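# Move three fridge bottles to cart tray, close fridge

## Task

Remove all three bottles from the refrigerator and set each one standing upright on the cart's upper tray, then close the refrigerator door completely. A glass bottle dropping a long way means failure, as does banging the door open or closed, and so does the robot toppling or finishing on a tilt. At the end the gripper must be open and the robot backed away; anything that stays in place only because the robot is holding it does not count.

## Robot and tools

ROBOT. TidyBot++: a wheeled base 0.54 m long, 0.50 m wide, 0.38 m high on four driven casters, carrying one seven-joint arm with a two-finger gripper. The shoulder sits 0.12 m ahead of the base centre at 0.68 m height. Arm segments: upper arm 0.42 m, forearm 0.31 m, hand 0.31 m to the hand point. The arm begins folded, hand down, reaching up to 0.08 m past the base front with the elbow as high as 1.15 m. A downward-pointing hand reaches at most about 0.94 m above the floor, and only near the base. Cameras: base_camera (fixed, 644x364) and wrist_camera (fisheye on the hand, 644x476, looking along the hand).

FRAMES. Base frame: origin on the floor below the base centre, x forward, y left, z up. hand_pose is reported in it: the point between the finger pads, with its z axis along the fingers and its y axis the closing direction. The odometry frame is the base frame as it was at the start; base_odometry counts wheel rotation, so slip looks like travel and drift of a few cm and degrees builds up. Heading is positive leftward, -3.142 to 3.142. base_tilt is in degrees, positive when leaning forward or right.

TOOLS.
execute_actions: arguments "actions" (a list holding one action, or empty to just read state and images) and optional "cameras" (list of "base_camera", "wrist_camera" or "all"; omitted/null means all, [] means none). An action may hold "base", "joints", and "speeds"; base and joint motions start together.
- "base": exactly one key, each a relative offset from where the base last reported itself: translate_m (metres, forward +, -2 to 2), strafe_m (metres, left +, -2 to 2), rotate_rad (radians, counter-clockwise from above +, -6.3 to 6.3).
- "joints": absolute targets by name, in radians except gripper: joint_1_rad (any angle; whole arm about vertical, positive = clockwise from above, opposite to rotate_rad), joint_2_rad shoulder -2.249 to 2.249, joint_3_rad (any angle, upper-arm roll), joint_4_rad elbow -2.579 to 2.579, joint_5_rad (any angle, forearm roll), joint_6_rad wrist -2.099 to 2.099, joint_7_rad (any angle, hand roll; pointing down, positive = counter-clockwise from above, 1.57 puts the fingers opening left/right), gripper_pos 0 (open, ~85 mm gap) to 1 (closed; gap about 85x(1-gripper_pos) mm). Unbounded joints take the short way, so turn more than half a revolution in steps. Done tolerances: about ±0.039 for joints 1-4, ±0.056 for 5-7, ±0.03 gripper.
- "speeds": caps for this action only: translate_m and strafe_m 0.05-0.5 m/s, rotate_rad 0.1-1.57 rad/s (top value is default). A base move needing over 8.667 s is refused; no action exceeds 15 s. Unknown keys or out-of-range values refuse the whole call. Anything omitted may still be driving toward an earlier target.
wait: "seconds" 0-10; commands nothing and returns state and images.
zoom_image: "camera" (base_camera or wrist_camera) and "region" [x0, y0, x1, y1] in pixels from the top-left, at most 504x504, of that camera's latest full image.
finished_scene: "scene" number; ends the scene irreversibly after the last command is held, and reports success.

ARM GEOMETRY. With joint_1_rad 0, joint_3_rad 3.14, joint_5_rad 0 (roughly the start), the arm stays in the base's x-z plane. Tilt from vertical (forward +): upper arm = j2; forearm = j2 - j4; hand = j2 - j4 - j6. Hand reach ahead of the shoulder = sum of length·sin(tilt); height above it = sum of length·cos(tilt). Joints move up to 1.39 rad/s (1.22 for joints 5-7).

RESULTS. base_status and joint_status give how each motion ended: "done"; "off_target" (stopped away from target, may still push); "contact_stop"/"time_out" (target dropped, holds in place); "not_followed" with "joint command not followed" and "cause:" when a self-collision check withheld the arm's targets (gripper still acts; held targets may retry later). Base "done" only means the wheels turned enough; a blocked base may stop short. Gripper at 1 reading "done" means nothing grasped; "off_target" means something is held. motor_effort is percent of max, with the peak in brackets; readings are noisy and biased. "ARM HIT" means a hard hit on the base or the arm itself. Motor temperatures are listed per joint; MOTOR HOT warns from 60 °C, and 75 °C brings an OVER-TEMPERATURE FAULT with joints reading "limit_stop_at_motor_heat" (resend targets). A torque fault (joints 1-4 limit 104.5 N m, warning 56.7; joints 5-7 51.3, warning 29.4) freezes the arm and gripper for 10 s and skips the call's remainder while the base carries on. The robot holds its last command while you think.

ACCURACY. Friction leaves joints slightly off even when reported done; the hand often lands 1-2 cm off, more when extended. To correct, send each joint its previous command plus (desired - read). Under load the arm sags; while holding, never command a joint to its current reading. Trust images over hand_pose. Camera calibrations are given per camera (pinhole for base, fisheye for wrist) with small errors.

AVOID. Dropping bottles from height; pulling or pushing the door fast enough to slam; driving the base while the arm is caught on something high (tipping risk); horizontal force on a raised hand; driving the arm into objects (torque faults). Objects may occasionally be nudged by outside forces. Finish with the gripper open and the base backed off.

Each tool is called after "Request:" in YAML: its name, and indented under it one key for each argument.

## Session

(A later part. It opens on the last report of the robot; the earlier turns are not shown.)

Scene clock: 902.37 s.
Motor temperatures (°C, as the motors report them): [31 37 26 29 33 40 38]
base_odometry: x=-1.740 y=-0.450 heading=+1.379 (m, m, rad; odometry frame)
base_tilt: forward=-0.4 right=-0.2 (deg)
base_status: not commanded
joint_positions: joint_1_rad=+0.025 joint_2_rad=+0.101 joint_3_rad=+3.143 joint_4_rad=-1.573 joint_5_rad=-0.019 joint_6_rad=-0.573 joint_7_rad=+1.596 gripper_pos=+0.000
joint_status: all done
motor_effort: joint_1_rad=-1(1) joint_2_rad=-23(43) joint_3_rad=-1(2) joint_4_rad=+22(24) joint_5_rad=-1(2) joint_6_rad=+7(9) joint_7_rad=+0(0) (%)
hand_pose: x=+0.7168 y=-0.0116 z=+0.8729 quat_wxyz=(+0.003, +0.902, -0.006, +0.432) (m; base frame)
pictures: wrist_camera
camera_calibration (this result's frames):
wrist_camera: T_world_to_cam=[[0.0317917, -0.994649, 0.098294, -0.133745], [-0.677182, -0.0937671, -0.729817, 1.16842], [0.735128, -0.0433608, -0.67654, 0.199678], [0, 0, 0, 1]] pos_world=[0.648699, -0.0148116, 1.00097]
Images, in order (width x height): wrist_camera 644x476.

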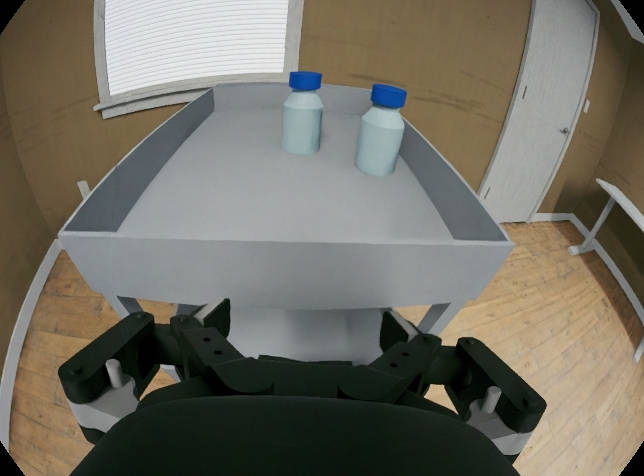

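Request:
execute_actions:
  actions:
    - {"joints":{"joint_2_rad":-0.385,"joint_4_rad":-2.3,"joint_6_rad":0.2}}
  cameras: []

Request:
execute_actions:
  actions:
    - {"base":{"rotate_rad":-2.764}}
  cameras: []

Request:
execute_actions:
  actions:
    - {"base":{"strafe_m":0.63}}
  cameras: []

Request:
execute_actions:
  actions:
    - {"base":{"translate_m":0.1},"joints":{"joint_1_rad":0,"joint_2_rad":1.95,"joint_4_rad":-0.55,"joint_6_rad":0.95}}

Scene clock: 931.33 s.
Motor temperatures (°C, as the motors report them): [31 36 26 29 33 40 38]
base_odometry: x=-1.740 y=-0.450 heading=+1.379 (m, m, rad; odometry frame)
base_tilt: forward=-0.3 right=-0.2 (deg)
base_status: not commanded
joint_positions: joint_1_rad=+0.025 joint_2_rad=-0.378 joint_3_rad=+3.143 joint_4_rad=-2.275 joint_5_rad=-0.019 joint_6_rad=+0.169 joint_7_rad=+1.596 gripper_pos=+0.000
joint_status: all done
motor_effort: joint_1_rad=-1(0) joint_2_rad=-7(24) joint_3_rad=-1(1) joint_4_rad=+23(23) joint_5_rad=-1(2) joint_6_rad=+9(9) joint_7_rad=+0(0) (%)
hand_pose: x=+0.5689 y=-0.0119 z=+0.9231 quat_wxyz=(+0.012, +0.761, -0.009, +0.649) (m; base frame)
pictures: none
No camera images: the call's "cameras" was empty. Leave "cameras" out to get every camera's image.

Scene clock: 934.43 s.
Motor temperatures (°C, as the motors report them): [31 36 26 29 33 40 38]
base_odometry: x=-1.740 y=-0.450 heading=-1.384 (m, m, rad; odometry frame)
base_tilt: forward=-0.3 right=-0.2 (deg)
base_status: done
joint_positions: joint_1_rad=+0.020 joint_2_rad=-0.378 joint_3_rad=+3.143 joint_4_rad=-2.275 joint_5_rad=-0.019 joint_6_rad=+0.169 joint_7_rad=+1.596 gripper_pos=+0.000
joint_status: not commanded
motor_effort: joint_1_rad=+0(1) joint_2_rad=-7(8) joint_3_rad=+0(1) joint_4_rad=+23(23) joint_5_rad=-2(1) joint_6_rad=+9(9) joint_7_rad=+0(1) (%)
hand_pose: x=+0.5690 y=-0.0098 z=+0.9232 quat_wxyz=(+0.010, +0.761, -0.007, +0.649) (m; base frame)
pictures: none
No camera images: the call's "cameras" was empty. Leave "cameras" out to get every camera's image.

Scene clock: 937.07 s.
Motor temperatures (°C, as the motors report them): [31 36 26 29 33 40 38]
base_odometry: x=-1.121 y=-0.334 heading=-1.385 (m, m, rad; odometry frame)
base_tilt: forward=-0.3 right=-0.2 (deg)
base_status: done
joint_positions: joint_1_rad=+0.020 joint_2_rad=-0.378 joint_3_rad=+3.143 joint_4_rad=-2.275 joint_5_rad=-0.019 joint_6_rad=+0.169 joint_7_rad=+1.596 gripper_pos=+0.000
joint_status: not commanded
motor_effort: joint_1_rad=-1(0) joint_2_rad=-7(7) joint_3_rad=-1(1) joint_4_rad=+23(23) joint_5_rad=-1(1) joint_6_rad=+9(9) joint_7_rad=+0(1) (%)
hand_pose: x=+0.5690 y=-0.0096 z=+0.9232 quat_wxyz=(+0.010, +0.761, -0.007, +0.649) (m; base frame)
pictures: none
No camera images: the call's "cameras" was empty. Leave "cameras" out to get every camera's image.

Scene clock: 940.67 s.
Motor temperatures (°C, as the motors report them): [31 36 26 29 33 40 38]
base_odometry: x=-1.102 y=-0.432 heading=-1.385 (m, m, rad; odometry frame)
base_tilt: forward=-0.3 right=-0.2 (deg)
base_status: done
joint_positions: joint_1_rad=+0.020 joint_2_rad=+1.946 joint_3_rad=+3.143 joint_4_rad=-0.578 joint_5_rad=-0.019 joint_6_rad=+0.917 joint_7_rad=+1.596 gripper_pos=+0.000
joint_status: all done
motor_effort: joint_1_rad=-1(1) joint_2_rad=-45(53) joint_3_rad=-2(2) joint_4_rad=+16(24) joint_5_rad=-1(1) joint_6_rad=+9(10) joint_7_rad=+1(1) (%)
hand_pose: x=+1.0031 y=-0.0212 z=+0.2596 quat_wxyz=(+0.018, +0.720, -0.007, +0.694) (m; base frame)
pictures: base_camera, wrist_camera
camera_calibration (this result's frames):
wrist_camera: T_world_to_cam=[[-0.055805, -0.991116, 0.120726, -0.0100624], [-0.110317, -0.114053, -0.987331, 0.411558], [0.992329, -0.0684161, -0.102972, -0.83362], [0, 0, 0, 1]] pos_world=[0.872065, -0.0200664, 0.32172]
Images, in order (width x height): base_camera 644x364, wrist_camera 644x476.

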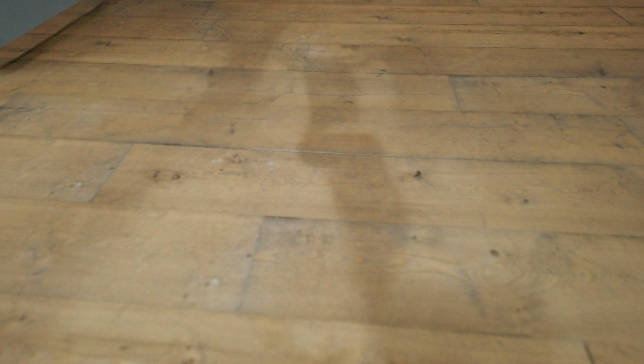

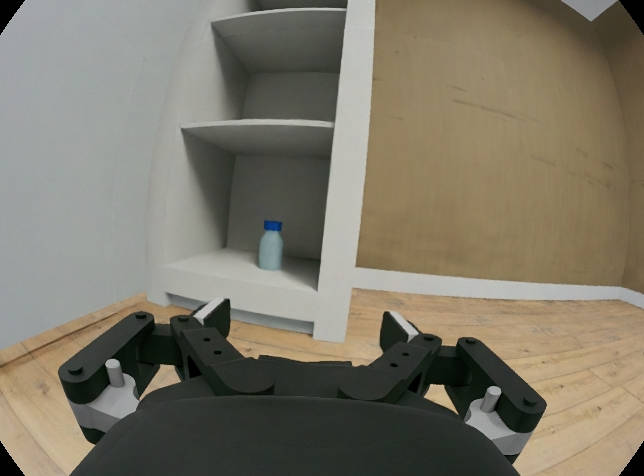

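Request:
execute_actions:
  actions:
    - {"base":{"strafe_m":0.09},"speeds":{"strafe_m":0.1},"joints":{"joint_2_rad":2.06,"joint_4_rad":-0.47,"joint_6_rad":1.0}}
  cameras: []

Request:
execute_actions:
  actions:
    - {"base":{"translate_m":0.35},"speeds":{"translate_m":0.12}}

Scene clock: 960.27 s.
Motor temperatures (°C, as the motors report them): [31 37 26 29 33 40 38]
base_odometry: x=-1.013 y=-0.415 heading=-1.385 (m, m, rad; odometry frame)
base_tilt: forward=-0.3 right=-0.2 (deg)
base_status: done
joint_positions: joint_1_rad=+0.011 joint_2_rad=+2.063 joint_3_rad=+3.143 joint_4_rad=-0.495 joint_5_rad=-0.019 joint_6_rad=+0.968 joint_7_rad=+1.596 gripper_pos=+0.000
joint_status: all done
motor_effort: joint_1_rad=+0(6) joint_2_rad=-43(46) joint_3_rad=-1(2) joint_4_rad=+15(18) joint_5_rad=+0(0) joint_6_rad=+9(9) joint_7_rad=+0(0) (%)
hand_pose: x=+0.9742 y=-0.0129 z=+0.2146 quat_wxyz=(+0.015, +0.714, -0.003, +0.700) (m; base frame)
pictures: none
No camera images: the call's "cameras" was empty. Leave "cameras" out to get every camera's image.

Scene clock: 963.80 s.
Motor temperatures (°C, as the motors report them): [31 37 26 29 33 40 38]
base_odometry: x=-0.948 y=-0.759 heading=-1.384 (m, m, rad; odometry frame)
base_tilt: forward=-0.3 right=-0.2 (deg)
base_status: done
joint_positions: joint_1_rad=+0.011 joint_2_rad=+2.061 joint_3_rad=+3.143 joint_4_rad=-0.494 joint_5_rad=-0.019 joint_6_rad=+0.968 joint_7_rad=+1.596 gripper_pos=+0.000
joint_status: not commanded
motor_effort: joint_1_rad=-1(3) joint_2_rad=-43(46) joint_3_rad=-1(2) joint_4_rad=+16(17) joint_5_rad=-1(1) joint_6_rad=+9(9) joint_7_rad=+0(0) (%)
hand_pose: x=+0.9752 y=-0.0129 z=+0.2167 quat_wxyz=(+0.015, +0.713, -0.003, +0.701) (m; base frame)
pictures: base_camera, wrist_camera
camera_calibration (this result's frames):
wrist_camera: T_world_to_cam=[[-0.0495188, -0.99146, 0.120644, -0.00425916], [-0.0887326, -0.115948, -0.989284, 0.34646], [0.994824, -0.0596933, -0.0822332, -0.816599], [0, 0, 0, 1]] pos_world=[0.842904, -0.012797, 0.27611]
Images, in order (width x height): base_camera 644x364, wrist_camera 644x476.

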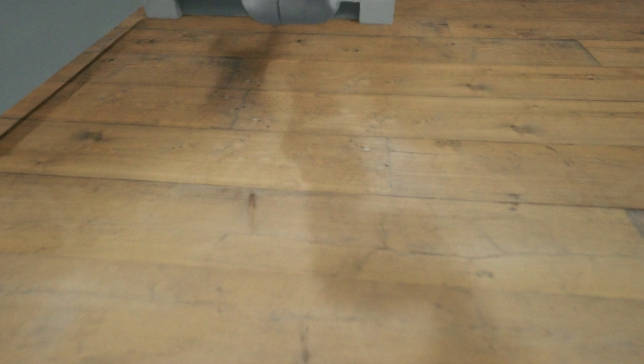

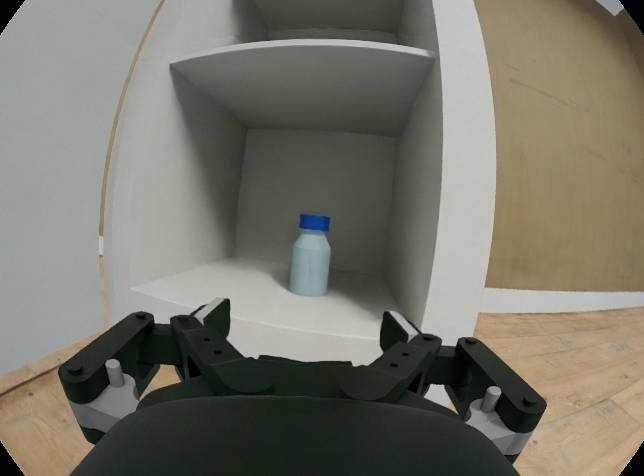

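Request:
execute_actions:
  actions:
    - {"base":{"translate_m":0.25},"speeds":{"translate_m":0.08}}
  cameras: ["wrist_camera"]

Scene clock: 982.70 s.
Motor temperatures (°C, as the motors report them): [31 37 26 28 33 40 38]
base_odometry: x=-0.901 y=-1.005 heading=-1.384 (m, m, rad; odometry frame)
base_tilt: forward=-0.3 right=-0.2 (deg)
base_status: done
joint_positions: joint_1_rad=+0.011 joint_2_rad=+2.061 joint_3_rad=+3.143 joint_4_rad=-0.494 joint_5_rad=-0.019 joint_6_rad=+0.968 joint_7_rad=+1.596 gripper_pos=+0.000
joint_status: not commanded
motor_effort: joint_1_rad=+0(3) joint_2_rad=-43(45) joint_3_rad=-2(2) joint_4_rad=+16(17) joint_5_rad=-1(0) joint_6_rad=+9(9) joint_7_rad=+0(1) (%)
hand_pose: x=+0.9756 y=-0.0129 z=+0.2174 quat_wxyz=(+0.015, +0.712, -0.003, +0.702) (m; base frame)
pictures: wrist_camera
camera_calibration (this result's frames):
wrist_camera: T_world_to_cam=[[-0.0496472, -0.991458, 0.120605, -0.0041959], [-0.0876842, -0.115961, -0.989376, 0.346183], [0.99491, -0.0596948, -0.0811781, -0.817215], [0, 0, 0, 1]] pos_world=[0.843202, -0.0128, 0.276671]
Images, in order (width x height): wrist_camera 644x476.

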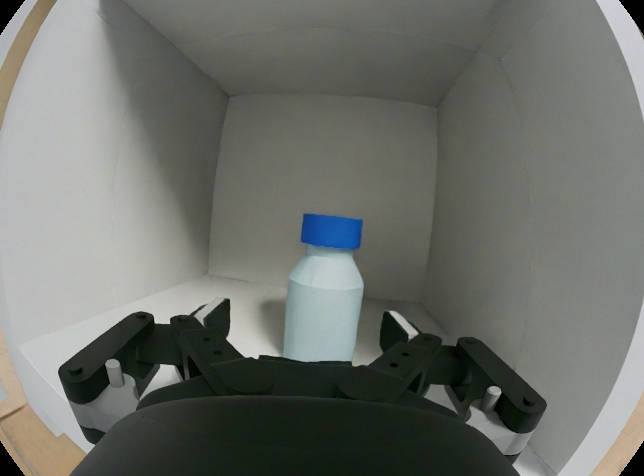

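Request:
execute_actions:
  actions:
    - {"base":{"strafe_m":-0.012},"speeds":{"strafe_m":0.05},"joints":{"joint_2_rad":2.12,"joint_6_rad":1.05}}
  cameras: []

Request:
execute_actions:
  actions:
    - {"base":{"translate_m":0.11},"speeds":{"translate_m":0.05}}
  cameras: ["wrist_camera"]

Scene clock: 998.10 s.
Motor temperatures (°C, as the motors report them): [31 38 26 28 33 40 38]
base_odometry: x=-0.913 y=-1.007 heading=-1.384 (m, m, rad; odometry frame)
base_tilt: forward=-0.3 right=-0.2 (deg)
base_status: done
joint_positions: joint_1_rad=+0.010 joint_2_rad=+2.122 joint_3_rad=+3.143 joint_4_rad=-0.491 joint_5_rad=-0.019 joint_6_rad=+1.019 joint_7_rad=+1.596 gripper_pos=+0.000
joint_status: all done
motor_effort: joint_1_rad=+0(3) joint_2_rad=-41(45) joint_3_rad=-1(2) joint_4_rad=+15(16) joint_5_rad=-1(1) joint_6_rad=+9(10) joint_7_rad=+0(0) (%)
hand_pose: x=+0.9472 y=-0.0116 z=+0.1831 quat_wxyz=(+0.015, +0.715, -0.003, +0.699) (m; base frame)
pictures: none
No camera images: the call's "cameras" was empty. Leave "cameras" out to get every camera's image.

Scene clock: 1000.80 s.
Motor temperatures (°C, as the motors report them): [31 38 26 28 33 40 38]
base_odometry: x=-0.893 y=-1.116 heading=-1.384 (m, m, rad; odometry frame)
base_tilt: forward=-0.3 right=-0.1 (deg)
base_status: done
joint_positions: joint_1_rad=+0.010 joint_2_rad=+2.122 joint_3_rad=+3.143 joint_4_rad=-0.491 joint_5_rad=-0.019 joint_6_rad=+1.019 joint_7_rad=+1.596 gripper_pos=+0.000
joint_status: not commanded
motor_effort: joint_1_rad=-1(3) joint_2_rad=-41(44) joint_3_rad=-1(2) joint_4_rad=+15(16) joint_5_rad=-1(2) joint_6_rad=+9(9) joint_7_rad=+0(0) (%)
hand_pose: x=+0.9473 y=-0.0115 z=+0.1833 quat_wxyz=(+0.015, +0.715, -0.003, +0.699) (m; base frame)
pictures: wrist_camera
camera_calibration (this result's frames):
wrist_camera: T_world_to_cam=[[-0.0478109, -0.991421, 0.121649, -0.00209287], [-0.0947092, -0.11674, -0.988636, 0.316583], [0.994356, -0.0587888, -0.0883152, -0.789937], [0, 0, 0, 1]] pos_world=[0.815362, -0.0115565, 0.243477]
Images, in order (width x height): wrist_camera 644x476.

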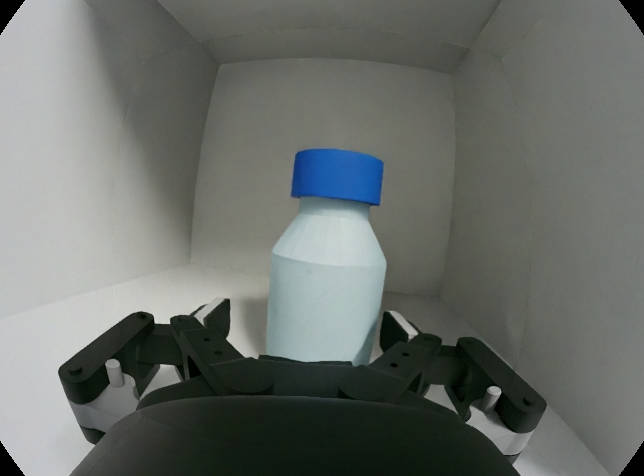

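Width ~115; advance 0.045 more then close.

Request:
execute_actions:
  actions:
    - {"base":{"translate_m":0.045},"speeds":{"translate_m":0.05}}
  cameras: []

Request:
execute_actions:
  actions:
    - {"joints":{"gripper_pos":1}}
  cameras: ["wrist_camera"]

Scene clock: 1008.87 s.
Motor temperatures (°C, as the motors report them): [31 38 26 28 33 40 38]
base_odometry: x=-0.885 y=-1.160 heading=-1.384 (m, m, rad; odometry frame)
base_tilt: forward=-0.2 right=-0.2 (deg)
base_status: done
joint_positions: joint_1_rad=+0.010 joint_2_rad=+2.122 joint_3_rad=+3.143 joint_4_rad=-0.491 joint_5_rad=-0.019 joint_6_rad=+1.019 joint_7_rad=+1.596 gripper_pos=+0.000
joint_status: not commanded
motor_effort: joint_1_rad=-1(4) joint_2_rad=-41(43) joint_3_rad=-1(2) joint_4_rad=+15(16) joint_5_rad=+0(0) joint_6_rad=+9(9) joint_7_rad=+0(0) (%)
hand_pose: x=+0.9473 y=-0.0115 z=+0.1833 quat_wxyz=(+0.015, +0.715, -0.003, +0.699) (m; base frame)
pictures: none
No camera images: the call's "cameras" was empty. Leave "cameras" out to get every camera's image.

Scene clock: 1009.97 s.
Motor temperatures (°C, as the motors report them): [31 38 26 28 33 40 38]
base_odometry: x=-0.885 y=-1.160 heading=-1.384 (m, m, rad; odometry frame)
base_tilt: forward=-0.3 right=-0.2 (deg)
base_status: not commanded
joint_positions: joint_1_rad=+0.009 joint_2_rad=+2.122 joint_3_rad=+3.143 joint_4_rad=-0.491 joint_5_rad=-0.019 joint_6_rad=+1.020 joint_7_rad=+1.596 gripper_pos=+0.234
joint_status: gripper_pos off_target (ended at +0.234, target +1.000)
motor_effort: joint_1_rad=-2(3) joint_2_rad=-41(41) joint_3_rad=-1(1) joint_4_rad=+15(15) joint_5_rad=+0(1) joint_6_rad=+9(9) joint_7_rad=+1(1) (%)
hand_pose: x=+0.9473 y=-0.0114 z=+0.1836 quat_wxyz=(+0.015, +0.715, -0.002, +0.699) (m; base frame)
pictures: wrist_camera
camera_calibration (this result's frames):
wrist_camera: T_world_to_cam=[[-0.0477457, -0.991427, 0.121626, -0.00203135], [-0.0936777, -0.116784, -0.988729, 0.315979], [0.994457, -0.0586013, -0.0872987, -0.790207], [0, 0, 0, 1]] pos_world=[0.81533, -0.0114198, 0.243681]
Images, in order (width x height): wrist_camera 644x476.

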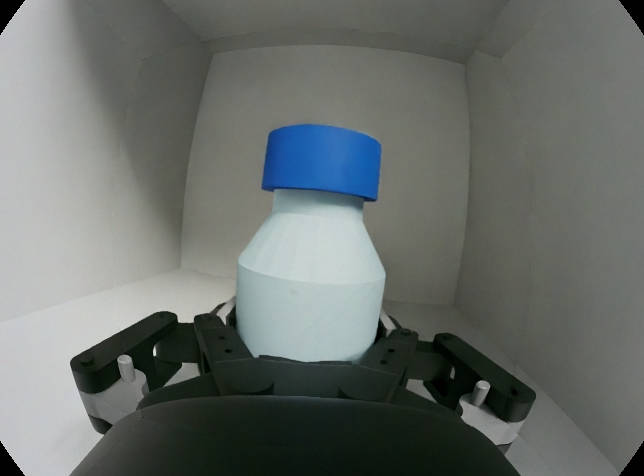

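Lift, back out, carry.

Request:
execute_actions:
  actions:
    - {"joints":{"joint_2_rad":2.02,"joint_6_rad":0.95}}
  cameras: []

Request:
execute_actions:
  actions:
    - {"base":{"translate_m":-0.55},"speeds":{"translate_m":0.12}}
  cameras: []

Request:
execute_actions:
  actions:
    - {"joints":{"joint_1_rad":0,"joint_2_rad":-0.385,"joint_4_rad":-2.06,"joint_6_rad":0.10}}
  cameras: []

Request:
execute_actions:
  actions:
    - {"base":{"rotate_rad":2.764},"speeds":{"rotate_rad":0.8}}
  cameras: []

Scene clock: 1022.60 s.
Motor temperatures (°C, as the motors report them): [31 38 26 28 33 40 38]
base_odometry: x=-0.885 y=-1.160 heading=-1.384 (m, m, rad; odometry frame)
base_tilt: forward=-0.3 right=-0.2 (deg)
base_status: not commanded
joint_positions: joint_1_rad=+0.009 joint_2_rad=+2.047 joint_3_rad=+3.143 joint_4_rad=-0.491 joint_5_rad=-0.019 joint_6_rad=+0.955 joint_7_rad=+1.596 gripper_pos=+0.234
joint_status: all done
motor_effort: joint_1_rad=-1(2) joint_2_rad=-48(50) joint_3_rad=-1(1) joint_4_rad=+19(20) joint_5_rad=-1(0) joint_6_rad=+12(13) joint_7_rad=+0(1) (%)
hand_pose: x=+0.9824 y=-0.0115 z=+0.2260 quat_wxyz=(+0.014, +0.712, -0.003, +0.702) (m; base frame)
pictures: none
No camera images: the call's "cameras" was empty. Leave "cameras" out to get every camera's image.

Scene clock: 1027.80 s.
Motor temperatures (°C, as the motors report them): [31 38 26 28 33 40 38]
base_odometry: x=-0.987 y=-0.619 heading=-1.385 (m, m, rad; odometry frame)
base_tilt: forward=-0.3 right=-0.1 (deg)
base_status: done
joint_positions: joint_1_rad=+0.009 joint_2_rad=+2.049 joint_3_rad=+3.143 joint_4_rad=-0.491 joint_5_rad=-0.019 joint_6_rad=+0.955 joint_7_rad=+1.596 gripper_pos=+0.234
joint_status: not commanded
motor_effort: joint_1_rad=-1(4) joint_2_rad=-50(51) joint_3_rad=-1(2) joint_4_rad=+20(21) joint_5_rad=-1(0) joint_6_rad=+12(13) joint_7_rad=+1(0) (%)
hand_pose: x=+0.9816 y=-0.0115 z=+0.2244 quat_wxyz=(+0.014, +0.712, -0.003, +0.702) (m; base frame)
pictures: none
No camera images: the call's "cameras" was empty. Leave "cameras" out to get every camera's image.

Scene clock: 1031.20 s.
Motor temperatures (°C, as the motors report them): [31 38 26 28 33 40 38]
base_odometry: x=-0.987 y=-0.620 heading=-1.385 (m, m, rad; odometry frame)
base_tilt: forward=-0.3 right=-0.1 (deg)
base_status: not commanded
joint_positions: joint_1_rad=+0.009 joint_2_rad=-0.366 joint_3_rad=+3.143 joint_4_rad=-2.058 joint_5_rad=-0.019 joint_6_rad=+0.108 joint_7_rad=+1.596 gripper_pos=+0.234
joint_status: all done
motor_effort: joint_1_rad=+0(1) joint_2_rad=-11(57) joint_3_rad=+0(2) joint_4_rad=+28(29) joint_5_rad=-1(1) joint_6_rad=+12(13) joint_7_rad=+0(0) (%)
hand_pose: x=+0.5918 y=-0.0047 z=+1.0324 quat_wxyz=(+0.007, +0.712, -0.002, +0.702) (m; base frame)
pictures: none
No camera images: the call's "cameras" was empty. Leave "cameras" out to get every camera's image.

Scene clock: 1035.53 s.
Motor temperatures (°C, as the motors report them): [31 38 26 28 33 40 38]
base_odometry: x=-0.987 y=-0.620 heading=+1.379 (m, m, rad; odometry frame)
base_tilt: forward=-0.3 right=-0.2 (deg)
base_status: done
joint_positions: joint_1_rad=+0.009 joint_2_rad=-0.366 joint_3_rad=+3.143 joint_4_rad=-2.058 joint_5_rad=-0.019 joint_6_rad=+0.108 joint_7_rad=+1.596 gripper_pos=+0.234
joint_status: not commanded
motor_effort: joint_1_rad=-1(3) joint_2_rad=-11(12) joint_3_rad=+0(4) joint_4_rad=+28(28) joint_5_rad=-2(0) joint_6_rad=+12(12) joint_7_rad=+0(0) (%)
hand_pose: x=+0.5918 y=-0.0044 z=+1.0322 quat_wxyz=(+0.007, +0.712, -0.002, +0.702) (m; base frame)
pictures: none
No camera images: the call's "cameras" was empty. Leave "cameras" out to get every camera's image.

Request:
execute_actions:
  actions:
    - {"base":{"strafe_m":0.772},"speeds":{"strafe_m":0.3}}
  cameras: []

Request:
execute_actions:
  actions:
    - {"base":{"translate_m":0.144},"speeds":{"translate_m":0.2}}
  cameras: ["base_camera"]

Scene clock: 1046.23 s.
Motor temperatures (°C, as the motors report them): [31 38 26 28 33 40 38]
base_odometry: x=-1.745 y=-0.473 heading=+1.380 (m, m, rad; odometry frame)
base_tilt: forward=-0.3 right=-0.2 (deg)
base_status: done
joint_positions: joint_1_rad=+0.009 joint_2_rad=-0.366 joint_3_rad=+3.143 joint_4_rad=-2.058 joint_5_rad=-0.019 joint_6_rad=+0.108 joint_7_rad=+1.596 gripper_pos=+0.234
joint_status: not commanded
motor_effort: joint_1_rad=+0(3) joint_2_rad=-11(12) joint_3_rad=+0(4) joint_4_rad=+28(29) joint_5_rad=-1(1) joint_6_rad=+12(12) joint_7_rad=+0(0) (%)
hand_pose: x=+0.5918 y=-0.0043 z=+1.0322 quat_wxyz=(+0.007, +0.712, -0.002, +0.702) (m; base frame)
pictures: none
No camera images: the call's "cameras" was empty. Leave "cameras" out to get every camera's image.

Scene clock: 1047.73 s.
Motor temperatures (°C, as the motors report them): [31 38 26 28 33 40 38]
base_odometry: x=-1.718 y=-0.332 heading=+1.380 (m, m, rad; odometry frame)
base_tilt: forward=-0.3 right=-0.1 (deg)
base_status: done
joint_positions: joint_1_rad=+0.009 joint_2_rad=-0.366 joint_3_rad=+3.143 joint_4_rad=-2.059 joint_5_rad=-0.019 joint_6_rad=+0.107 joint_7_rad=+1.596 gripper_pos=+0.234
joint_status: not commanded
motor_effort: joint_1_rad=-1(1) joint_2_rad=-12(14) joint_3_rad=+0(1) joint_4_rad=+28(29) joint_5_rad=-1(1) joint_6_rad=+12(13) joint_7_rad=+0(0) (%)
hand_pose: x=+0.5917 y=-0.0043 z=+1.0314 quat_wxyz=(+0.007, +0.713, -0.002, +0.701) (m; base frame)
pictures: base_camera
Images, in order (width x height): base_camera 644x364.

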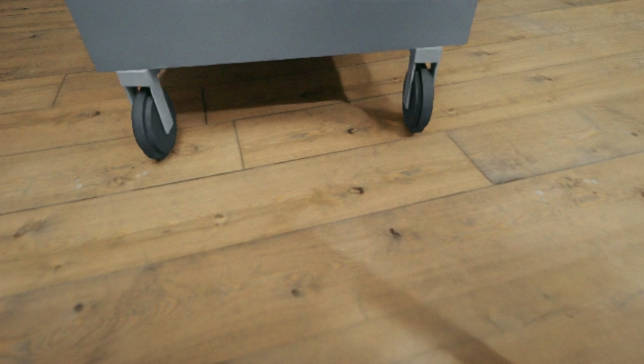

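Same position as before. Place to the left.

Request:
execute_actions:
  actions:
    - {"joints":{"joint_1_rad":-0.14,"joint_2_rad":0.5,"joint_4_rad":-1.255,"joint_6_rad":0.3}}
  cameras: []

Request:
execute_actions:
  actions:
    - {"joints":{"joint_2_rad":0.6,"joint_6_rad":0.4}}
  cameras: []

Request:
execute_actions:
  actions:
    - {"joints":{"joint_2_rad":0.64,"joint_4_rad":-1.26,"joint_6_rad":0.42}}
  cameras: ["wrist_camera"]

Scene clock: 1061.57 s.
Motor temperatures (°C, as the motors report them): [31 37 26 28 33 40 38]
base_odometry: x=-1.718 y=-0.332 heading=+1.380 (m, m, rad; odometry frame)
base_tilt: forward=-0.3 right=-0.2 (deg)
base_status: not commanded
joint_positions: joint_1_rad=-0.116 joint_2_rad=+0.532 joint_3_rad=+3.143 joint_4_rad=-1.308 joint_5_rad=-0.019 joint_6_rad=+0.244 joint_7_rad=+1.596 gripper_pos=+0.234
joint_status: joint_4_rad off_target (ended at -1.308, target -1.255); joint_6_rad off_target (ended at +0.244, target +0.300); the others done
motor_effort: joint_1_rad=-1(1) joint_2_rad=-43(45) joint_3_rad=-1(2) joint_4_rad=+28(29) joint_5_rad=-1(1) joint_6_rad=+12(13) joint_7_rad=+1(0) (%)
hand_pose: x=+0.9411 y=+0.0949 z=+0.9532 quat_wxyz=(-0.036, +0.715, +0.042, +0.697) (m; base frame)
pictures: none
No camera images: the call's "cameras" was empty. Leave "cameras" out to get every camera's image.

Scene clock: 1062.87 s.
Motor temperatures (°C, as the motors report them): [31 37 26 28 33 40 38]
base_odometry: x=-1.718 y=-0.332 heading=+1.380 (m, m, rad; odometry frame)
base_tilt: forward=-0.2 right=-0.2 (deg)
base_status: not commanded
joint_positions: joint_1_rad=-0.116 joint_2_rad=+0.633 joint_3_rad=+3.143 joint_4_rad=-1.301 joint_5_rad=-0.019 joint_6_rad=+0.345 joint_7_rad=+1.596 gripper_pos=+0.234
joint_status: all done
motor_effort: joint_1_rad=+0(1) joint_2_rad=-45(49) joint_3_rad=-1(1) joint_4_rad=+27(29) joint_5_rad=-1(1) joint_6_rad=+12(13) joint_7_rad=+0(1) (%)
hand_pose: x=+0.9675 y=+0.0974 z=+0.9033 quat_wxyz=(-0.035, +0.712, +0.042, +0.700) (m; base frame)
pictures: none
No camera images: the call's "cameras" was empty. Leave "cameras" out to get every camera's image.

Scene clock: 1063.57 s.
Motor temperatures (°C, as the motors report them): [31 37 26 28 33 40 38]
base_odometry: x=-1.718 y=-0.332 heading=+1.380 (m, m, rad; odometry frame)
base_tilt: forward=-0.3 right=-0.2 (deg)
base_status: not commanded
joint_positions: joint_1_rad=-0.116 joint_2_rad=+0.644 joint_3_rad=+3.143 joint_4_rad=-1.299 joint_5_rad=-0.019 joint_6_rad=+0.364 joint_7_rad=+1.596 gripper_pos=+0.234
joint_status: all done
motor_effort: joint_1_rad=+0(0) joint_2_rad=-42(45) joint_3_rad=-1(2) joint_4_rad=+26(27) joint_5_rad=-1(2) joint_6_rad=+12(14) joint_7_rad=+0(0) (%)
hand_pose: x=+0.9701 y=+0.0977 z=+0.9019 quat_wxyz=(-0.035, +0.709, +0.041, +0.704) (m; base frame)
pictures: wrist_camera
camera_calibration (this result's frames):
wrist_camera: T_world_to_cam=[[0.0822903, -0.990252, 0.112384, -0.0981101], [-0.0647173, -0.117838, -0.990922, 1.01502], [0.994505, 0.0742701, -0.0737833, -0.768922], [0, 0, 0, 1]] pos_world=[0.83846, 0.0795626, 0.960101]
Images, in order (width x height): wrist_camera 644x476.

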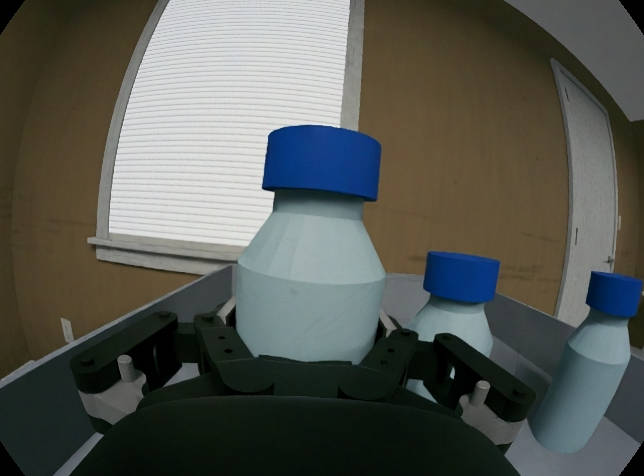

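Request:
execute_actions:
  actions:
    - {"joints":{"joint_1_rad":-0.2,"joint_2_rad":0.58}}
  cameras: []

Request:
execute_actions:
  actions:
    - {"joints":{"joint_2_rad":0.63}}
  cameras: []

Request:
execute_actions:
  actions:
    - {"joints":{"gripper_pos":0}}
  cameras: []

Request:
execute_actions:
  actions:
    - {"base":{"translate_m":-0.12},"speeds":{"translate_m":0.08}}
  cameras: []

Request:
execute_actions:
  actions:
    - {"joints":{"joint_1_rad":0,"joint_2_rad":0.1,"joint_4_rad":-1.6,"joint_6_rad":-0.6}}
  cameras: ["wrist_camera"]

Scene clock: 1076.97 s.
Motor temperatures (°C, as the motors report them): [31 37 26 29 33 40 38]
base_odometry: x=-1.718 y=-0.332 heading=+1.380 (m, m, rad; odometry frame)
base_tilt: forward=-0.2 right=-0.2 (deg)
base_status: not commanded
joint_positions: joint_1_rad=-0.191 joint_2_rad=+0.617 joint_3_rad=+3.142 joint_4_rad=-1.299 joint_5_rad=-0.019 joint_6_rad=+0.365 joint_7_rad=+1.596 gripper_pos=+0.234
joint_status: all done
motor_effort: joint_1_rad=+0(5) joint_2_rad=-45(46) joint_3_rad=-1(3) joint_4_rad=+27(28) joint_5_rad=-2(1) joint_6_rad=+12(12) joint_7_rad=+0(0) (%)
hand_pose: x=+0.9544 y=+0.1601 z=+0.9244 quat_wxyz=(-0.063, +0.697, +0.067, +0.711) (m; base frame)
pictures: none
No camera images: the call's "cameras" was empty. Leave "cameras" out to get every camera's image.

Scene clock: 1077.93 s.
Motor temperatures (°C, as the motors report them): [31 37 26 29 33 40 38]
base_odometry: x=-1.718 y=-0.332 heading=+1.380 (m, m, rad; odometry frame)
base_tilt: forward=-0.3 right=-0.2 (deg)
base_status: not commanded
joint_positions: joint_1_rad=-0.191 joint_2_rad=+0.645 joint_3_rad=+3.142 joint_4_rad=-1.298 joint_5_rad=-0.019 joint_6_rad=+0.368 joint_7_rad=+1.596 gripper_pos=+0.234
joint_status: all done
motor_effort: joint_1_rad=-1(1) joint_2_rad=-40(46) joint_3_rad=-1(2) joint_4_rad=+24(27) joint_5_rad=-2(2) joint_6_rad=+12(15) joint_7_rad=+0(0) (%)
hand_pose: x=+0.9608 y=+0.1613 z=+0.9021 quat_wxyz=(-0.062, +0.705, +0.068, +0.703) (m; base frame)
pictures: none
No camera images: the call's "cameras" was empty. Leave "cameras" out to get every camera's image.

Scene clock: 1079.13 s.
Motor temperatures (°C, as the motors report them): [31 38 26 29 33 40 38]
base_odometry: x=-1.718 y=-0.332 heading=+1.380 (m, m, rad; odometry frame)
base_tilt: forward=-0.3 right=-0.2 (deg)
base_status: not commanded
joint_positions: joint_1_rad=-0.193 joint_2_rad=+0.637 joint_3_rad=+3.142 joint_4_rad=-1.285 joint_5_rad=-0.019 joint_6_rad=+0.388 joint_7_rad=+1.596 gripper_pos=+0.000
joint_status: all done
motor_effort: joint_1_rad=-1(5) joint_2_rad=-40(45) joint_3_rad=-2(4) joint_4_rad=+23(27) joint_5_rad=-1(0) joint_6_rad=+9(12) joint_7_rad=+0(1) (%)
hand_pose: x=+0.9597 y=+0.1635 z=+0.9235 quat_wxyz=(-0.064, +0.691, +0.067, +0.717) (m; base frame)
pictures: none
No camera images: the call's "cameras" was empty. Leave "cameras" out to get every camera's image.

Scene clock: 1081.13 s.
Motor temperatures (°C, as the motors report them): [31 38 26 29 33 40 38]
base_odometry: x=-1.741 y=-0.450 heading=+1.380 (m, m, rad; odometry frame)
base_tilt: forward=-0.3 right=-0.2 (deg)
base_status: done
joint_positions: joint_1_rad=-0.193 joint_2_rad=+0.633 joint_3_rad=+3.142 joint_4_rad=-1.285 joint_5_rad=-0.019 joint_6_rad=+0.389 joint_7_rad=+1.596 gripper_pos=+0.000
joint_status: not commanded
motor_effort: joint_1_rad=-1(3) joint_2_rad=-40(43) joint_3_rad=-1(3) joint_4_rad=+23(24) joint_5_rad=-1(1) joint_6_rad=+8(9) joint_7_rad=+0(0) (%)
hand_pose: x=+0.9589 y=+0.1633 z=+0.9269 quat_wxyz=(-0.064, +0.689, +0.067, +0.719) (m; base frame)
pictures: none
No camera images: the call's "cameras" was empty. Leave "cameras" out to get every camera's image.

Scene clock: 1082.90 s.
Motor temperatures (°C, as the motors report them): [31 38 26 29 33 40 38]
base_odometry: x=-1.741 y=-0.450 heading=+1.380 (m, m, rad; odometry frame)
base_tilt: forward=-0.3 right=-0.2 (deg)
base_status: not commanded
joint_positions: joint_1_rad=-0.025 joint_2_rad=+0.101 joint_3_rad=+3.142 joint_4_rad=-1.573 joint_5_rad=-0.019 joint_6_rad=-0.574 joint_7_rad=+1.596 gripper_pos=+0.000
joint_status: all done
motor_effort: joint_1_rad=+0(1) joint_2_rad=-23(42) joint_3_rad=-1(2) joint_4_rad=+23(25) joint_5_rad=-2(2) joint_6_rad=+7(9) joint_7_rad=+0(0) (%)
hand_pose: x=+0.7165 y=+0.0196 z=+0.8728 quat_wxyz=(-0.008, +0.902, +0.018, +0.432) (m; base frame)
pictures: wrist_camera
camera_calibration (this result's frames):
wrist_camera: T_world_to_cam=[[0.083691, -0.991651, 0.0981012, -0.139794], [-0.671586, -0.12886, -0.729635, 1.16759], [0.736185, -0.00481947, -0.676763, 0.199859], [0, 0, 0, 1]] pos_world=[0.648705, 0.0127923, 1.00089]
Images, in order (width x height): wrist_camera 644x476.

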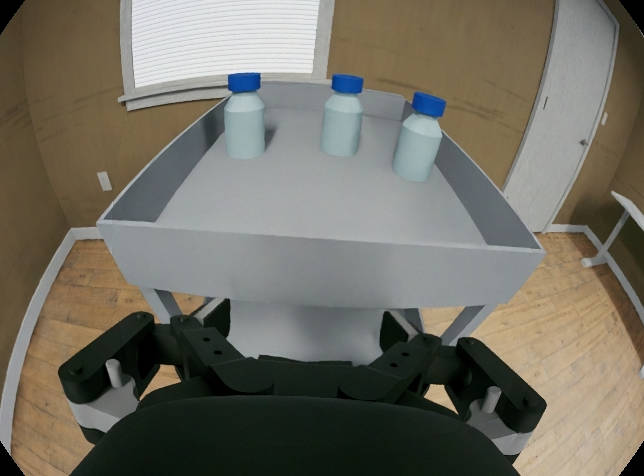

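Request:
execute_actions:
  actions:
    - {"joints":{"joint_2_rad":-0.385,"joint_4_rad":-2.3,"joint_6_rad":0.2,"gripper_pos":1}}
  cameras: []

Request:
execute_actions:
  actions:
    - {"base":{"rotate_rad":-2.765}}
  cameras: []

Request:
execute_actions:
  actions:
    - {"base":{"strafe_m":1.3}}
  cameras: []

Request:
execute_actions:
  actions:
    - {"base":{"translate_m":0.3},"joints":{"joint_1_rad":0,"joint_2_rad":1.108,"joint_4_rad":-1.62,"joint_6_rad":1.22}}

Scene clock: 1109.77 s.
Motor temperatures (°C, as the motors report them): [31 37 26 28 33 40 38]
base_odometry: x=-1.741 y=-0.450 heading=+1.380 (m, m, rad; odometry frame)
base_tilt: forward=-0.3 right=-0.2 (deg)
base_status: not commanded
joint_positions: joint_1_rad=-0.025 joint_2_rad=-0.378 joint_3_rad=+3.142 joint_4_rad=-2.275 joint_5_rad=-0.019 joint_6_rad=+0.169 joint_7_rad=+1.596 gripper_pos=+0.999
joint_status: all done
motor_effort: joint_1_rad=-1(1) joint_2_rad=-7(23) joint_3_rad=-1(1) joint_4_rad=+23(24) joint_5_rad=-1(1) joint_6_rad=+9(9) joint_7_rad=+0(0) (%)
hand_pose: x=+0.5689 y=+0.0117 z=+0.9231 quat_wxyz=(-0.005, +0.761, +0.011, +0.649) (m; base frame)
pictures: none
No camera images: the call's "cameras" was empty. Leave "cameras" out to get every camera's image.

Scene clock: 1112.87 s.
Motor temperatures (°C, as the motors report them): [31 37 26 28 33 40 38]
base_odometry: x=-1.740 y=-0.450 heading=-1.384 (m, m, rad; odometry frame)
base_tilt: forward=-0.3 right=-0.1 (deg)
base_status: done
joint_positions: joint_1_rad=-0.020 joint_2_rad=-0.378 joint_3_rad=+3.142 joint_4_rad=-2.275 joint_5_rad=-0.019 joint_6_rad=+0.169 joint_7_rad=+1.596 gripper_pos=+0.999
joint_status: not commanded
motor_effort: joint_1_rad=-1(0) joint_2_rad=-7(8) joint_3_rad=-1(1) joint_4_rad=+23(23) joint_5_rad=-1(1) joint_6_rad=+9(9) joint_7_rad=+1(0) (%)
hand_pose: x=+0.5689 y=+0.0093 z=+0.9232 quat_wxyz=(-0.003, +0.761, +0.009, +0.649) (m; base frame)
pictures: none
No camera images: the call's "cameras" was empty. Leave "cameras" out to get every camera's image.

Scene clock: 1116.83 s.
Motor temperatures (°C, as the motors report them): [31 37 26 28 33 40 38]
base_odometry: x=-0.463 y=-0.210 heading=-1.385 (m, m, rad; odometry frame)
base_tilt: forward=-0.3 right=-0.1 (deg)
base_status: done
joint_positions: joint_1_rad=-0.019 joint_2_rad=-0.378 joint_3_rad=+3.142 joint_4_rad=-2.275 joint_5_rad=-0.019 joint_6_rad=+0.169 joint_7_rad=+1.596 gripper_pos=+0.999
joint_status: not commanded
motor_effort: joint_1_rad=-1(0) joint_2_rad=-7(7) joint_3_rad=+0(1) joint_4_rad=+23(23) joint_5_rad=-1(0) joint_6_rad=+9(9) joint_7_rad=+0(0) (%)
hand_pose: x=+0.5689 y=+0.0090 z=+0.9232 quat_wxyz=(-0.003, +0.761, +0.009, +0.649) (m; base frame)
pictures: none
No camera images: the call's "cameras" was empty. Leave "cameras" out to get every camera's image.

Scene clock: 1119.57 s.
Motor temperatures (°C, as the motors report them): [31 37 26 28 33 40 38]
base_odometry: x=-0.407 y=-0.505 heading=-1.384 (m, m, rad; odometry frame)
base_tilt: forward=-0.3 right=-0.2 (deg)
base_status: done
joint_positions: joint_1_rad=-0.019 joint_2_rad=+1.106 joint_3_rad=+3.142 joint_4_rad=-1.649 joint_5_rad=-0.019 joint_6_rad=+1.187 joint_7_rad=+1.596 gripper_pos=+0.999
joint_status: all done
motor_effort: joint_1_rad=+0(2) joint_2_rad=-41(43) joint_3_rad=-2(0) joint_4_rad=+13(23) joint_5_rad=-1(1) joint_6_rad=+9(9) joint_7_rad=+0(0) (%)
hand_pose: x=+0.9247 y=+0.0113 z=+0.5796 quat_wxyz=(+0.006, +0.706, +0.007, +0.708) (m; base frame)
pictures: base_camera, wrist_camera
camera_calibration (this result's frames):
wrist_camera: T_world_to_cam=[[-0.0246738, -0.992234, 0.12191, -0.0503039], [-0.0677647, -0.120006, -0.990458, 0.685122], [0.997396, -0.0326995, -0.0642774, -0.748151], [0, 0, 0, 1]] pos_world=[0.791389, 0.00784162, 0.636628]
Images, in order (width x height): base_camera 644x364, wrist_camera 644x476.

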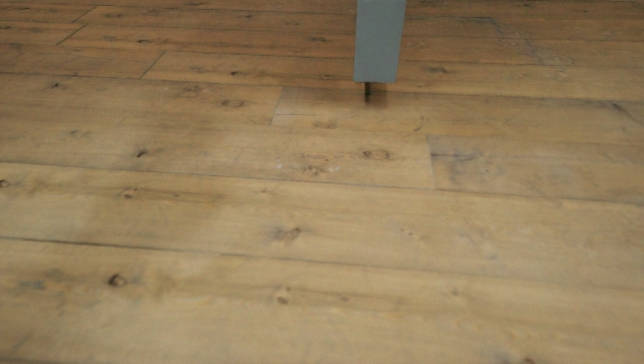

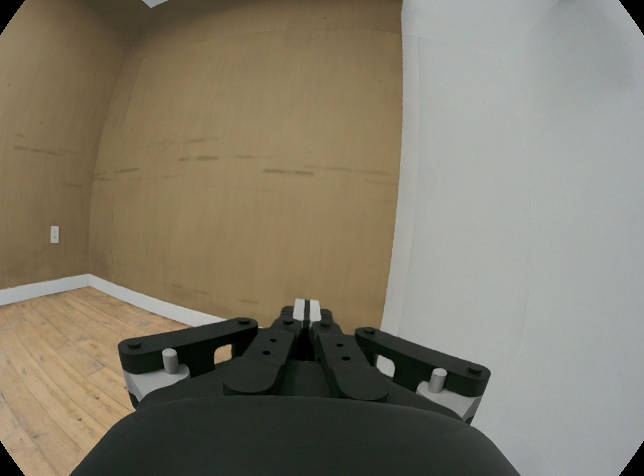

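Request:
execute_actions:
  actions:
    - {"base":{"translate_m":0.25},"speeds":{"translate_m":0.1}}
  cameras: []

Request:
execute_actions:
  actions:
    - {"base":{"strafe_m":-0.4},"speeds":{"strafe_m":0.06}}

Scene clock: 1133.17 s.
Motor temperatures (°C, as the motors report them): [31 37 26 28 33 40 38]
base_odometry: x=-0.360 y=-0.751 heading=-1.384 (m, m, rad; odometry frame)
base_tilt: forward=-0.3 right=-0.2 (deg)
base_status: done
joint_positions: joint_1_rad=-0.019 joint_2_rad=+1.106 joint_3_rad=+3.142 joint_4_rad=-1.644 joint_5_rad=-0.019 joint_6_rad=+1.188 joint_7_rad=+1.596 gripper_pos=+0.999
joint_status: not commanded
motor_effort: joint_1_rad=-1(1) joint_2_rad=-42(43) joint_3_rad=-2(2) joint_4_rad=+13(14) joint_5_rad=-1(1) joint_6_rad=+9(9) joint_7_rad=+0(0) (%)
hand_pose: x=+0.9264 y=+0.0112 z=+0.5825 quat_wxyz=(+0.006, +0.704, +0.007, +0.710) (m; base frame)
pictures: none
No camera images: the call's "cameras" was empty. Leave "cameras" out to get every camera's image.

Scene clock: 1140.93 s.
Motor temperatures (°C, as the motors report them): [31 37 26 28 33 40 38]
base_odometry: x=-0.753 y=-0.825 heading=-1.384 (m, m, rad; odometry frame)
base_tilt: forward=-0.3 right=-0.2 (deg)
base_status: done
joint_positions: joint_1_rad=-0.013 joint_2_rad=+1.107 joint_3_rad=+3.125 joint_4_rad=-1.630 joint_5_rad=+0.036 joint_6_rad=+1.208 joint_7_rad=+1.596 gripper_pos=+0.999
joint_status: not commanded
motor_effort: joint_1_rad=+0(46) joint_2_rad=-42(43) joint_3_rad=-2(13) joint_4_rad=+13(23) joint_5_rad=-1(17) joint_6_rad=+9(13) joint_7_rad=+1(1) (%)
hand_pose: x=+0.9293 y=+0.0297 z=+0.5940 quat_wxyz=(-0.010, +0.692, +0.027, +0.722) (m; base frame)
pictures: base_camera, wrist_camera
camera_calibration (this result's frames):
wrist_camera: T_world_to_cam=[[0.022063, -0.991565, 0.127716, -0.0805499], [-0.0216518, -0.128192, -0.991513, 0.659902], [0.999522, 0.0191105, -0.0242975, -0.7785], [0, 0, 0, 1]] pos_world=[0.794193, 0.0196009, 0.645673]
Images, in order (width x height): base_camera 644x364, wrist_camera 644x476.

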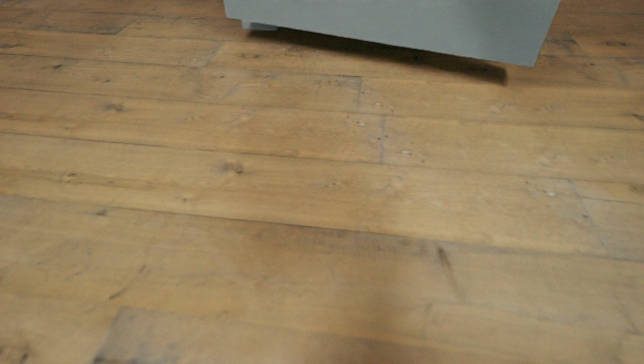

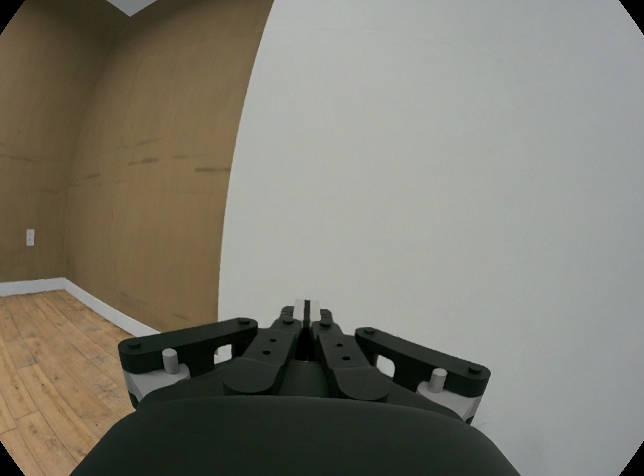

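Request:
execute_actions:
  actions:
    - {"base":{"strafe_m":-0.15},"speeds":{"strafe_m":0.06}}
  cameras: []

Request:
execute_actions:
  actions:
    - {"base":{"translate_m":0.2},"speeds":{"translate_m":0.05}}

Scene clock: 1151.93 s.
Motor temperatures (°C, as the motors report them): [31 37 26 28 33 40 38]
base_odometry: x=-0.901 y=-0.853 heading=-1.384 (m, m, rad; odometry frame)
base_tilt: forward=-0.3 right=-0.1 (deg)
base_status: done
joint_positions: joint_1_rad=-0.009 joint_2_rad=+1.107 joint_3_rad=+3.126 joint_4_rad=-1.630 joint_5_rad=+0.036 joint_6_rad=+1.208 joint_7_rad=+1.596 gripper_pos=+0.999
joint_status: not commanded
motor_effort: joint_1_rad=-1(5) joint_2_rad=-42(42) joint_3_rad=-2(3) joint_4_rad=+13(13) joint_5_rad=-1(2) joint_6_rad=+9(9) joint_7_rad=+0(0) (%)
hand_pose: x=+0.9295 y=+0.0258 z=+0.5940 quat_wxyz=(-0.008, +0.692, +0.026, +0.722) (m; base frame)
pictures: none
No camera images: the call's "cameras" was empty. Leave "cameras" out to get every camera's image.

Scene clock: 1157.17 s.
Motor temperatures (°C, as the motors report them): [31 37 26 29 33 40 38]
base_odometry: x=-0.866 y=-1.049 heading=-1.386 (m, m, rad; odometry frame)
base_tilt: forward=-0.3 right=-0.1 (deg)
base_status: done
joint_positions: joint_1_rad=-0.011 joint_2_rad=+1.112 joint_3_rad=+3.137 joint_4_rad=-1.799 joint_5_rad=-0.025 joint_6_rad=+1.297 joint_7_rad=+1.596 gripper_pos=+0.999
joint_status: not commanded
motor_effort: joint_1_rad=+5(14) joint_2_rad=-41(44) joint_3_rad=+2(8) joint_4_rad=+38(66) joint_5_rad=-3(14) joint_6_rad=+2(20) joint_7_rad=+0(0) (%)
hand_pose: x=+0.8790 y=+0.0046 z=+0.5483 quat_wxyz=(+0.009, +0.722, +0.002, +0.691) (m; base frame)
pictures: base_camera, wrist_camera
camera_calibration (this result's frames):
wrist_camera: T_world_to_cam=[[-0.0309811, -0.99229, 0.120004, -0.0476043], [-0.114372, -0.115754, -0.986671, 0.689103], [0.992955, -0.0442933, -0.109904, -0.675792], [0, 0, 0, 1]] pos_world=[0.74837, 0.00259616, 0.611359]
Images, in order (width x height): base_camera 644x364, wrist_camera 644x476.

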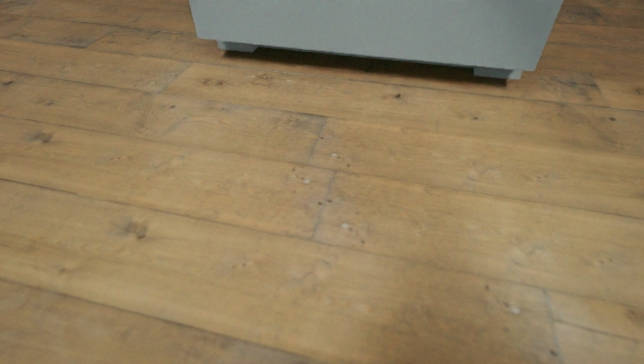

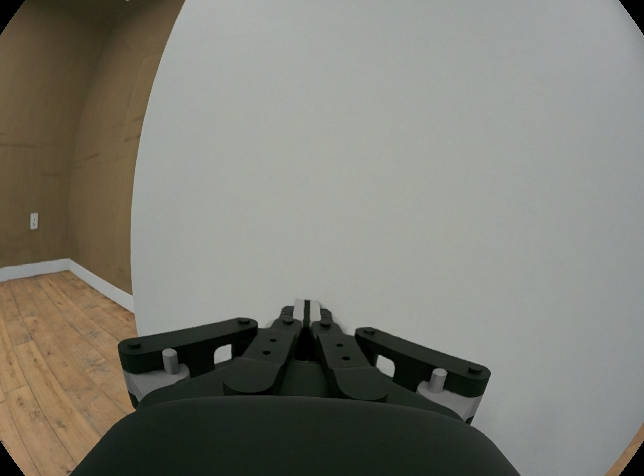

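Door pressed closed (parallel to planks). Back away and finish.

Request:
execute_actions:
  actions:
    - {"base":{"translate_m":-0.5},"speeds":{"translate_m":0.15}}
  cameras: ["base_camera"]

Request:
finished_scene:
  scene: 2

Scene clock: 1169.03 s.
Motor temperatures (°C, as the motors report them): [31 37 26 29 33 40 38]
base_odometry: x=-0.958 y=-0.558 heading=-1.385 (m, m, rad; odometry frame)
base_tilt: forward=-0.3 right=-0.2 (deg)
base_status: done
joint_positions: joint_1_rad=-0.010 joint_2_rad=+1.103 joint_3_rad=+3.137 joint_4_rad=-1.629 joint_5_rad=-0.024 joint_6_rad=+1.237 joint_7_rad=+1.596 gripper_pos=+0.999
joint_status: not commanded
motor_effort: joint_1_rad=-1(5) joint_2_rad=-42(46) joint_3_rad=-2(2) joint_4_rad=+13(37) joint_5_rad=-1(4) joint_6_rad=+9(12) joint_7_rad=+0(0) (%)
hand_pose: x=+0.9300 y=+0.0047 z=+0.6067 quat_wxyz=(+0.008, +0.680, +0.000, +0.733) (m; base frame)
pictures: base_camera
Images, in order (width x height): base_camera 644x364.

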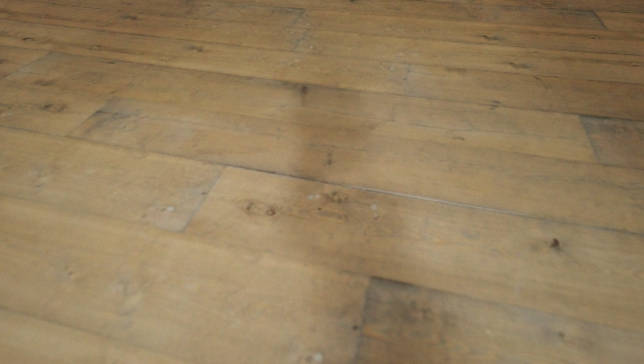

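The scene is finished: the task was done.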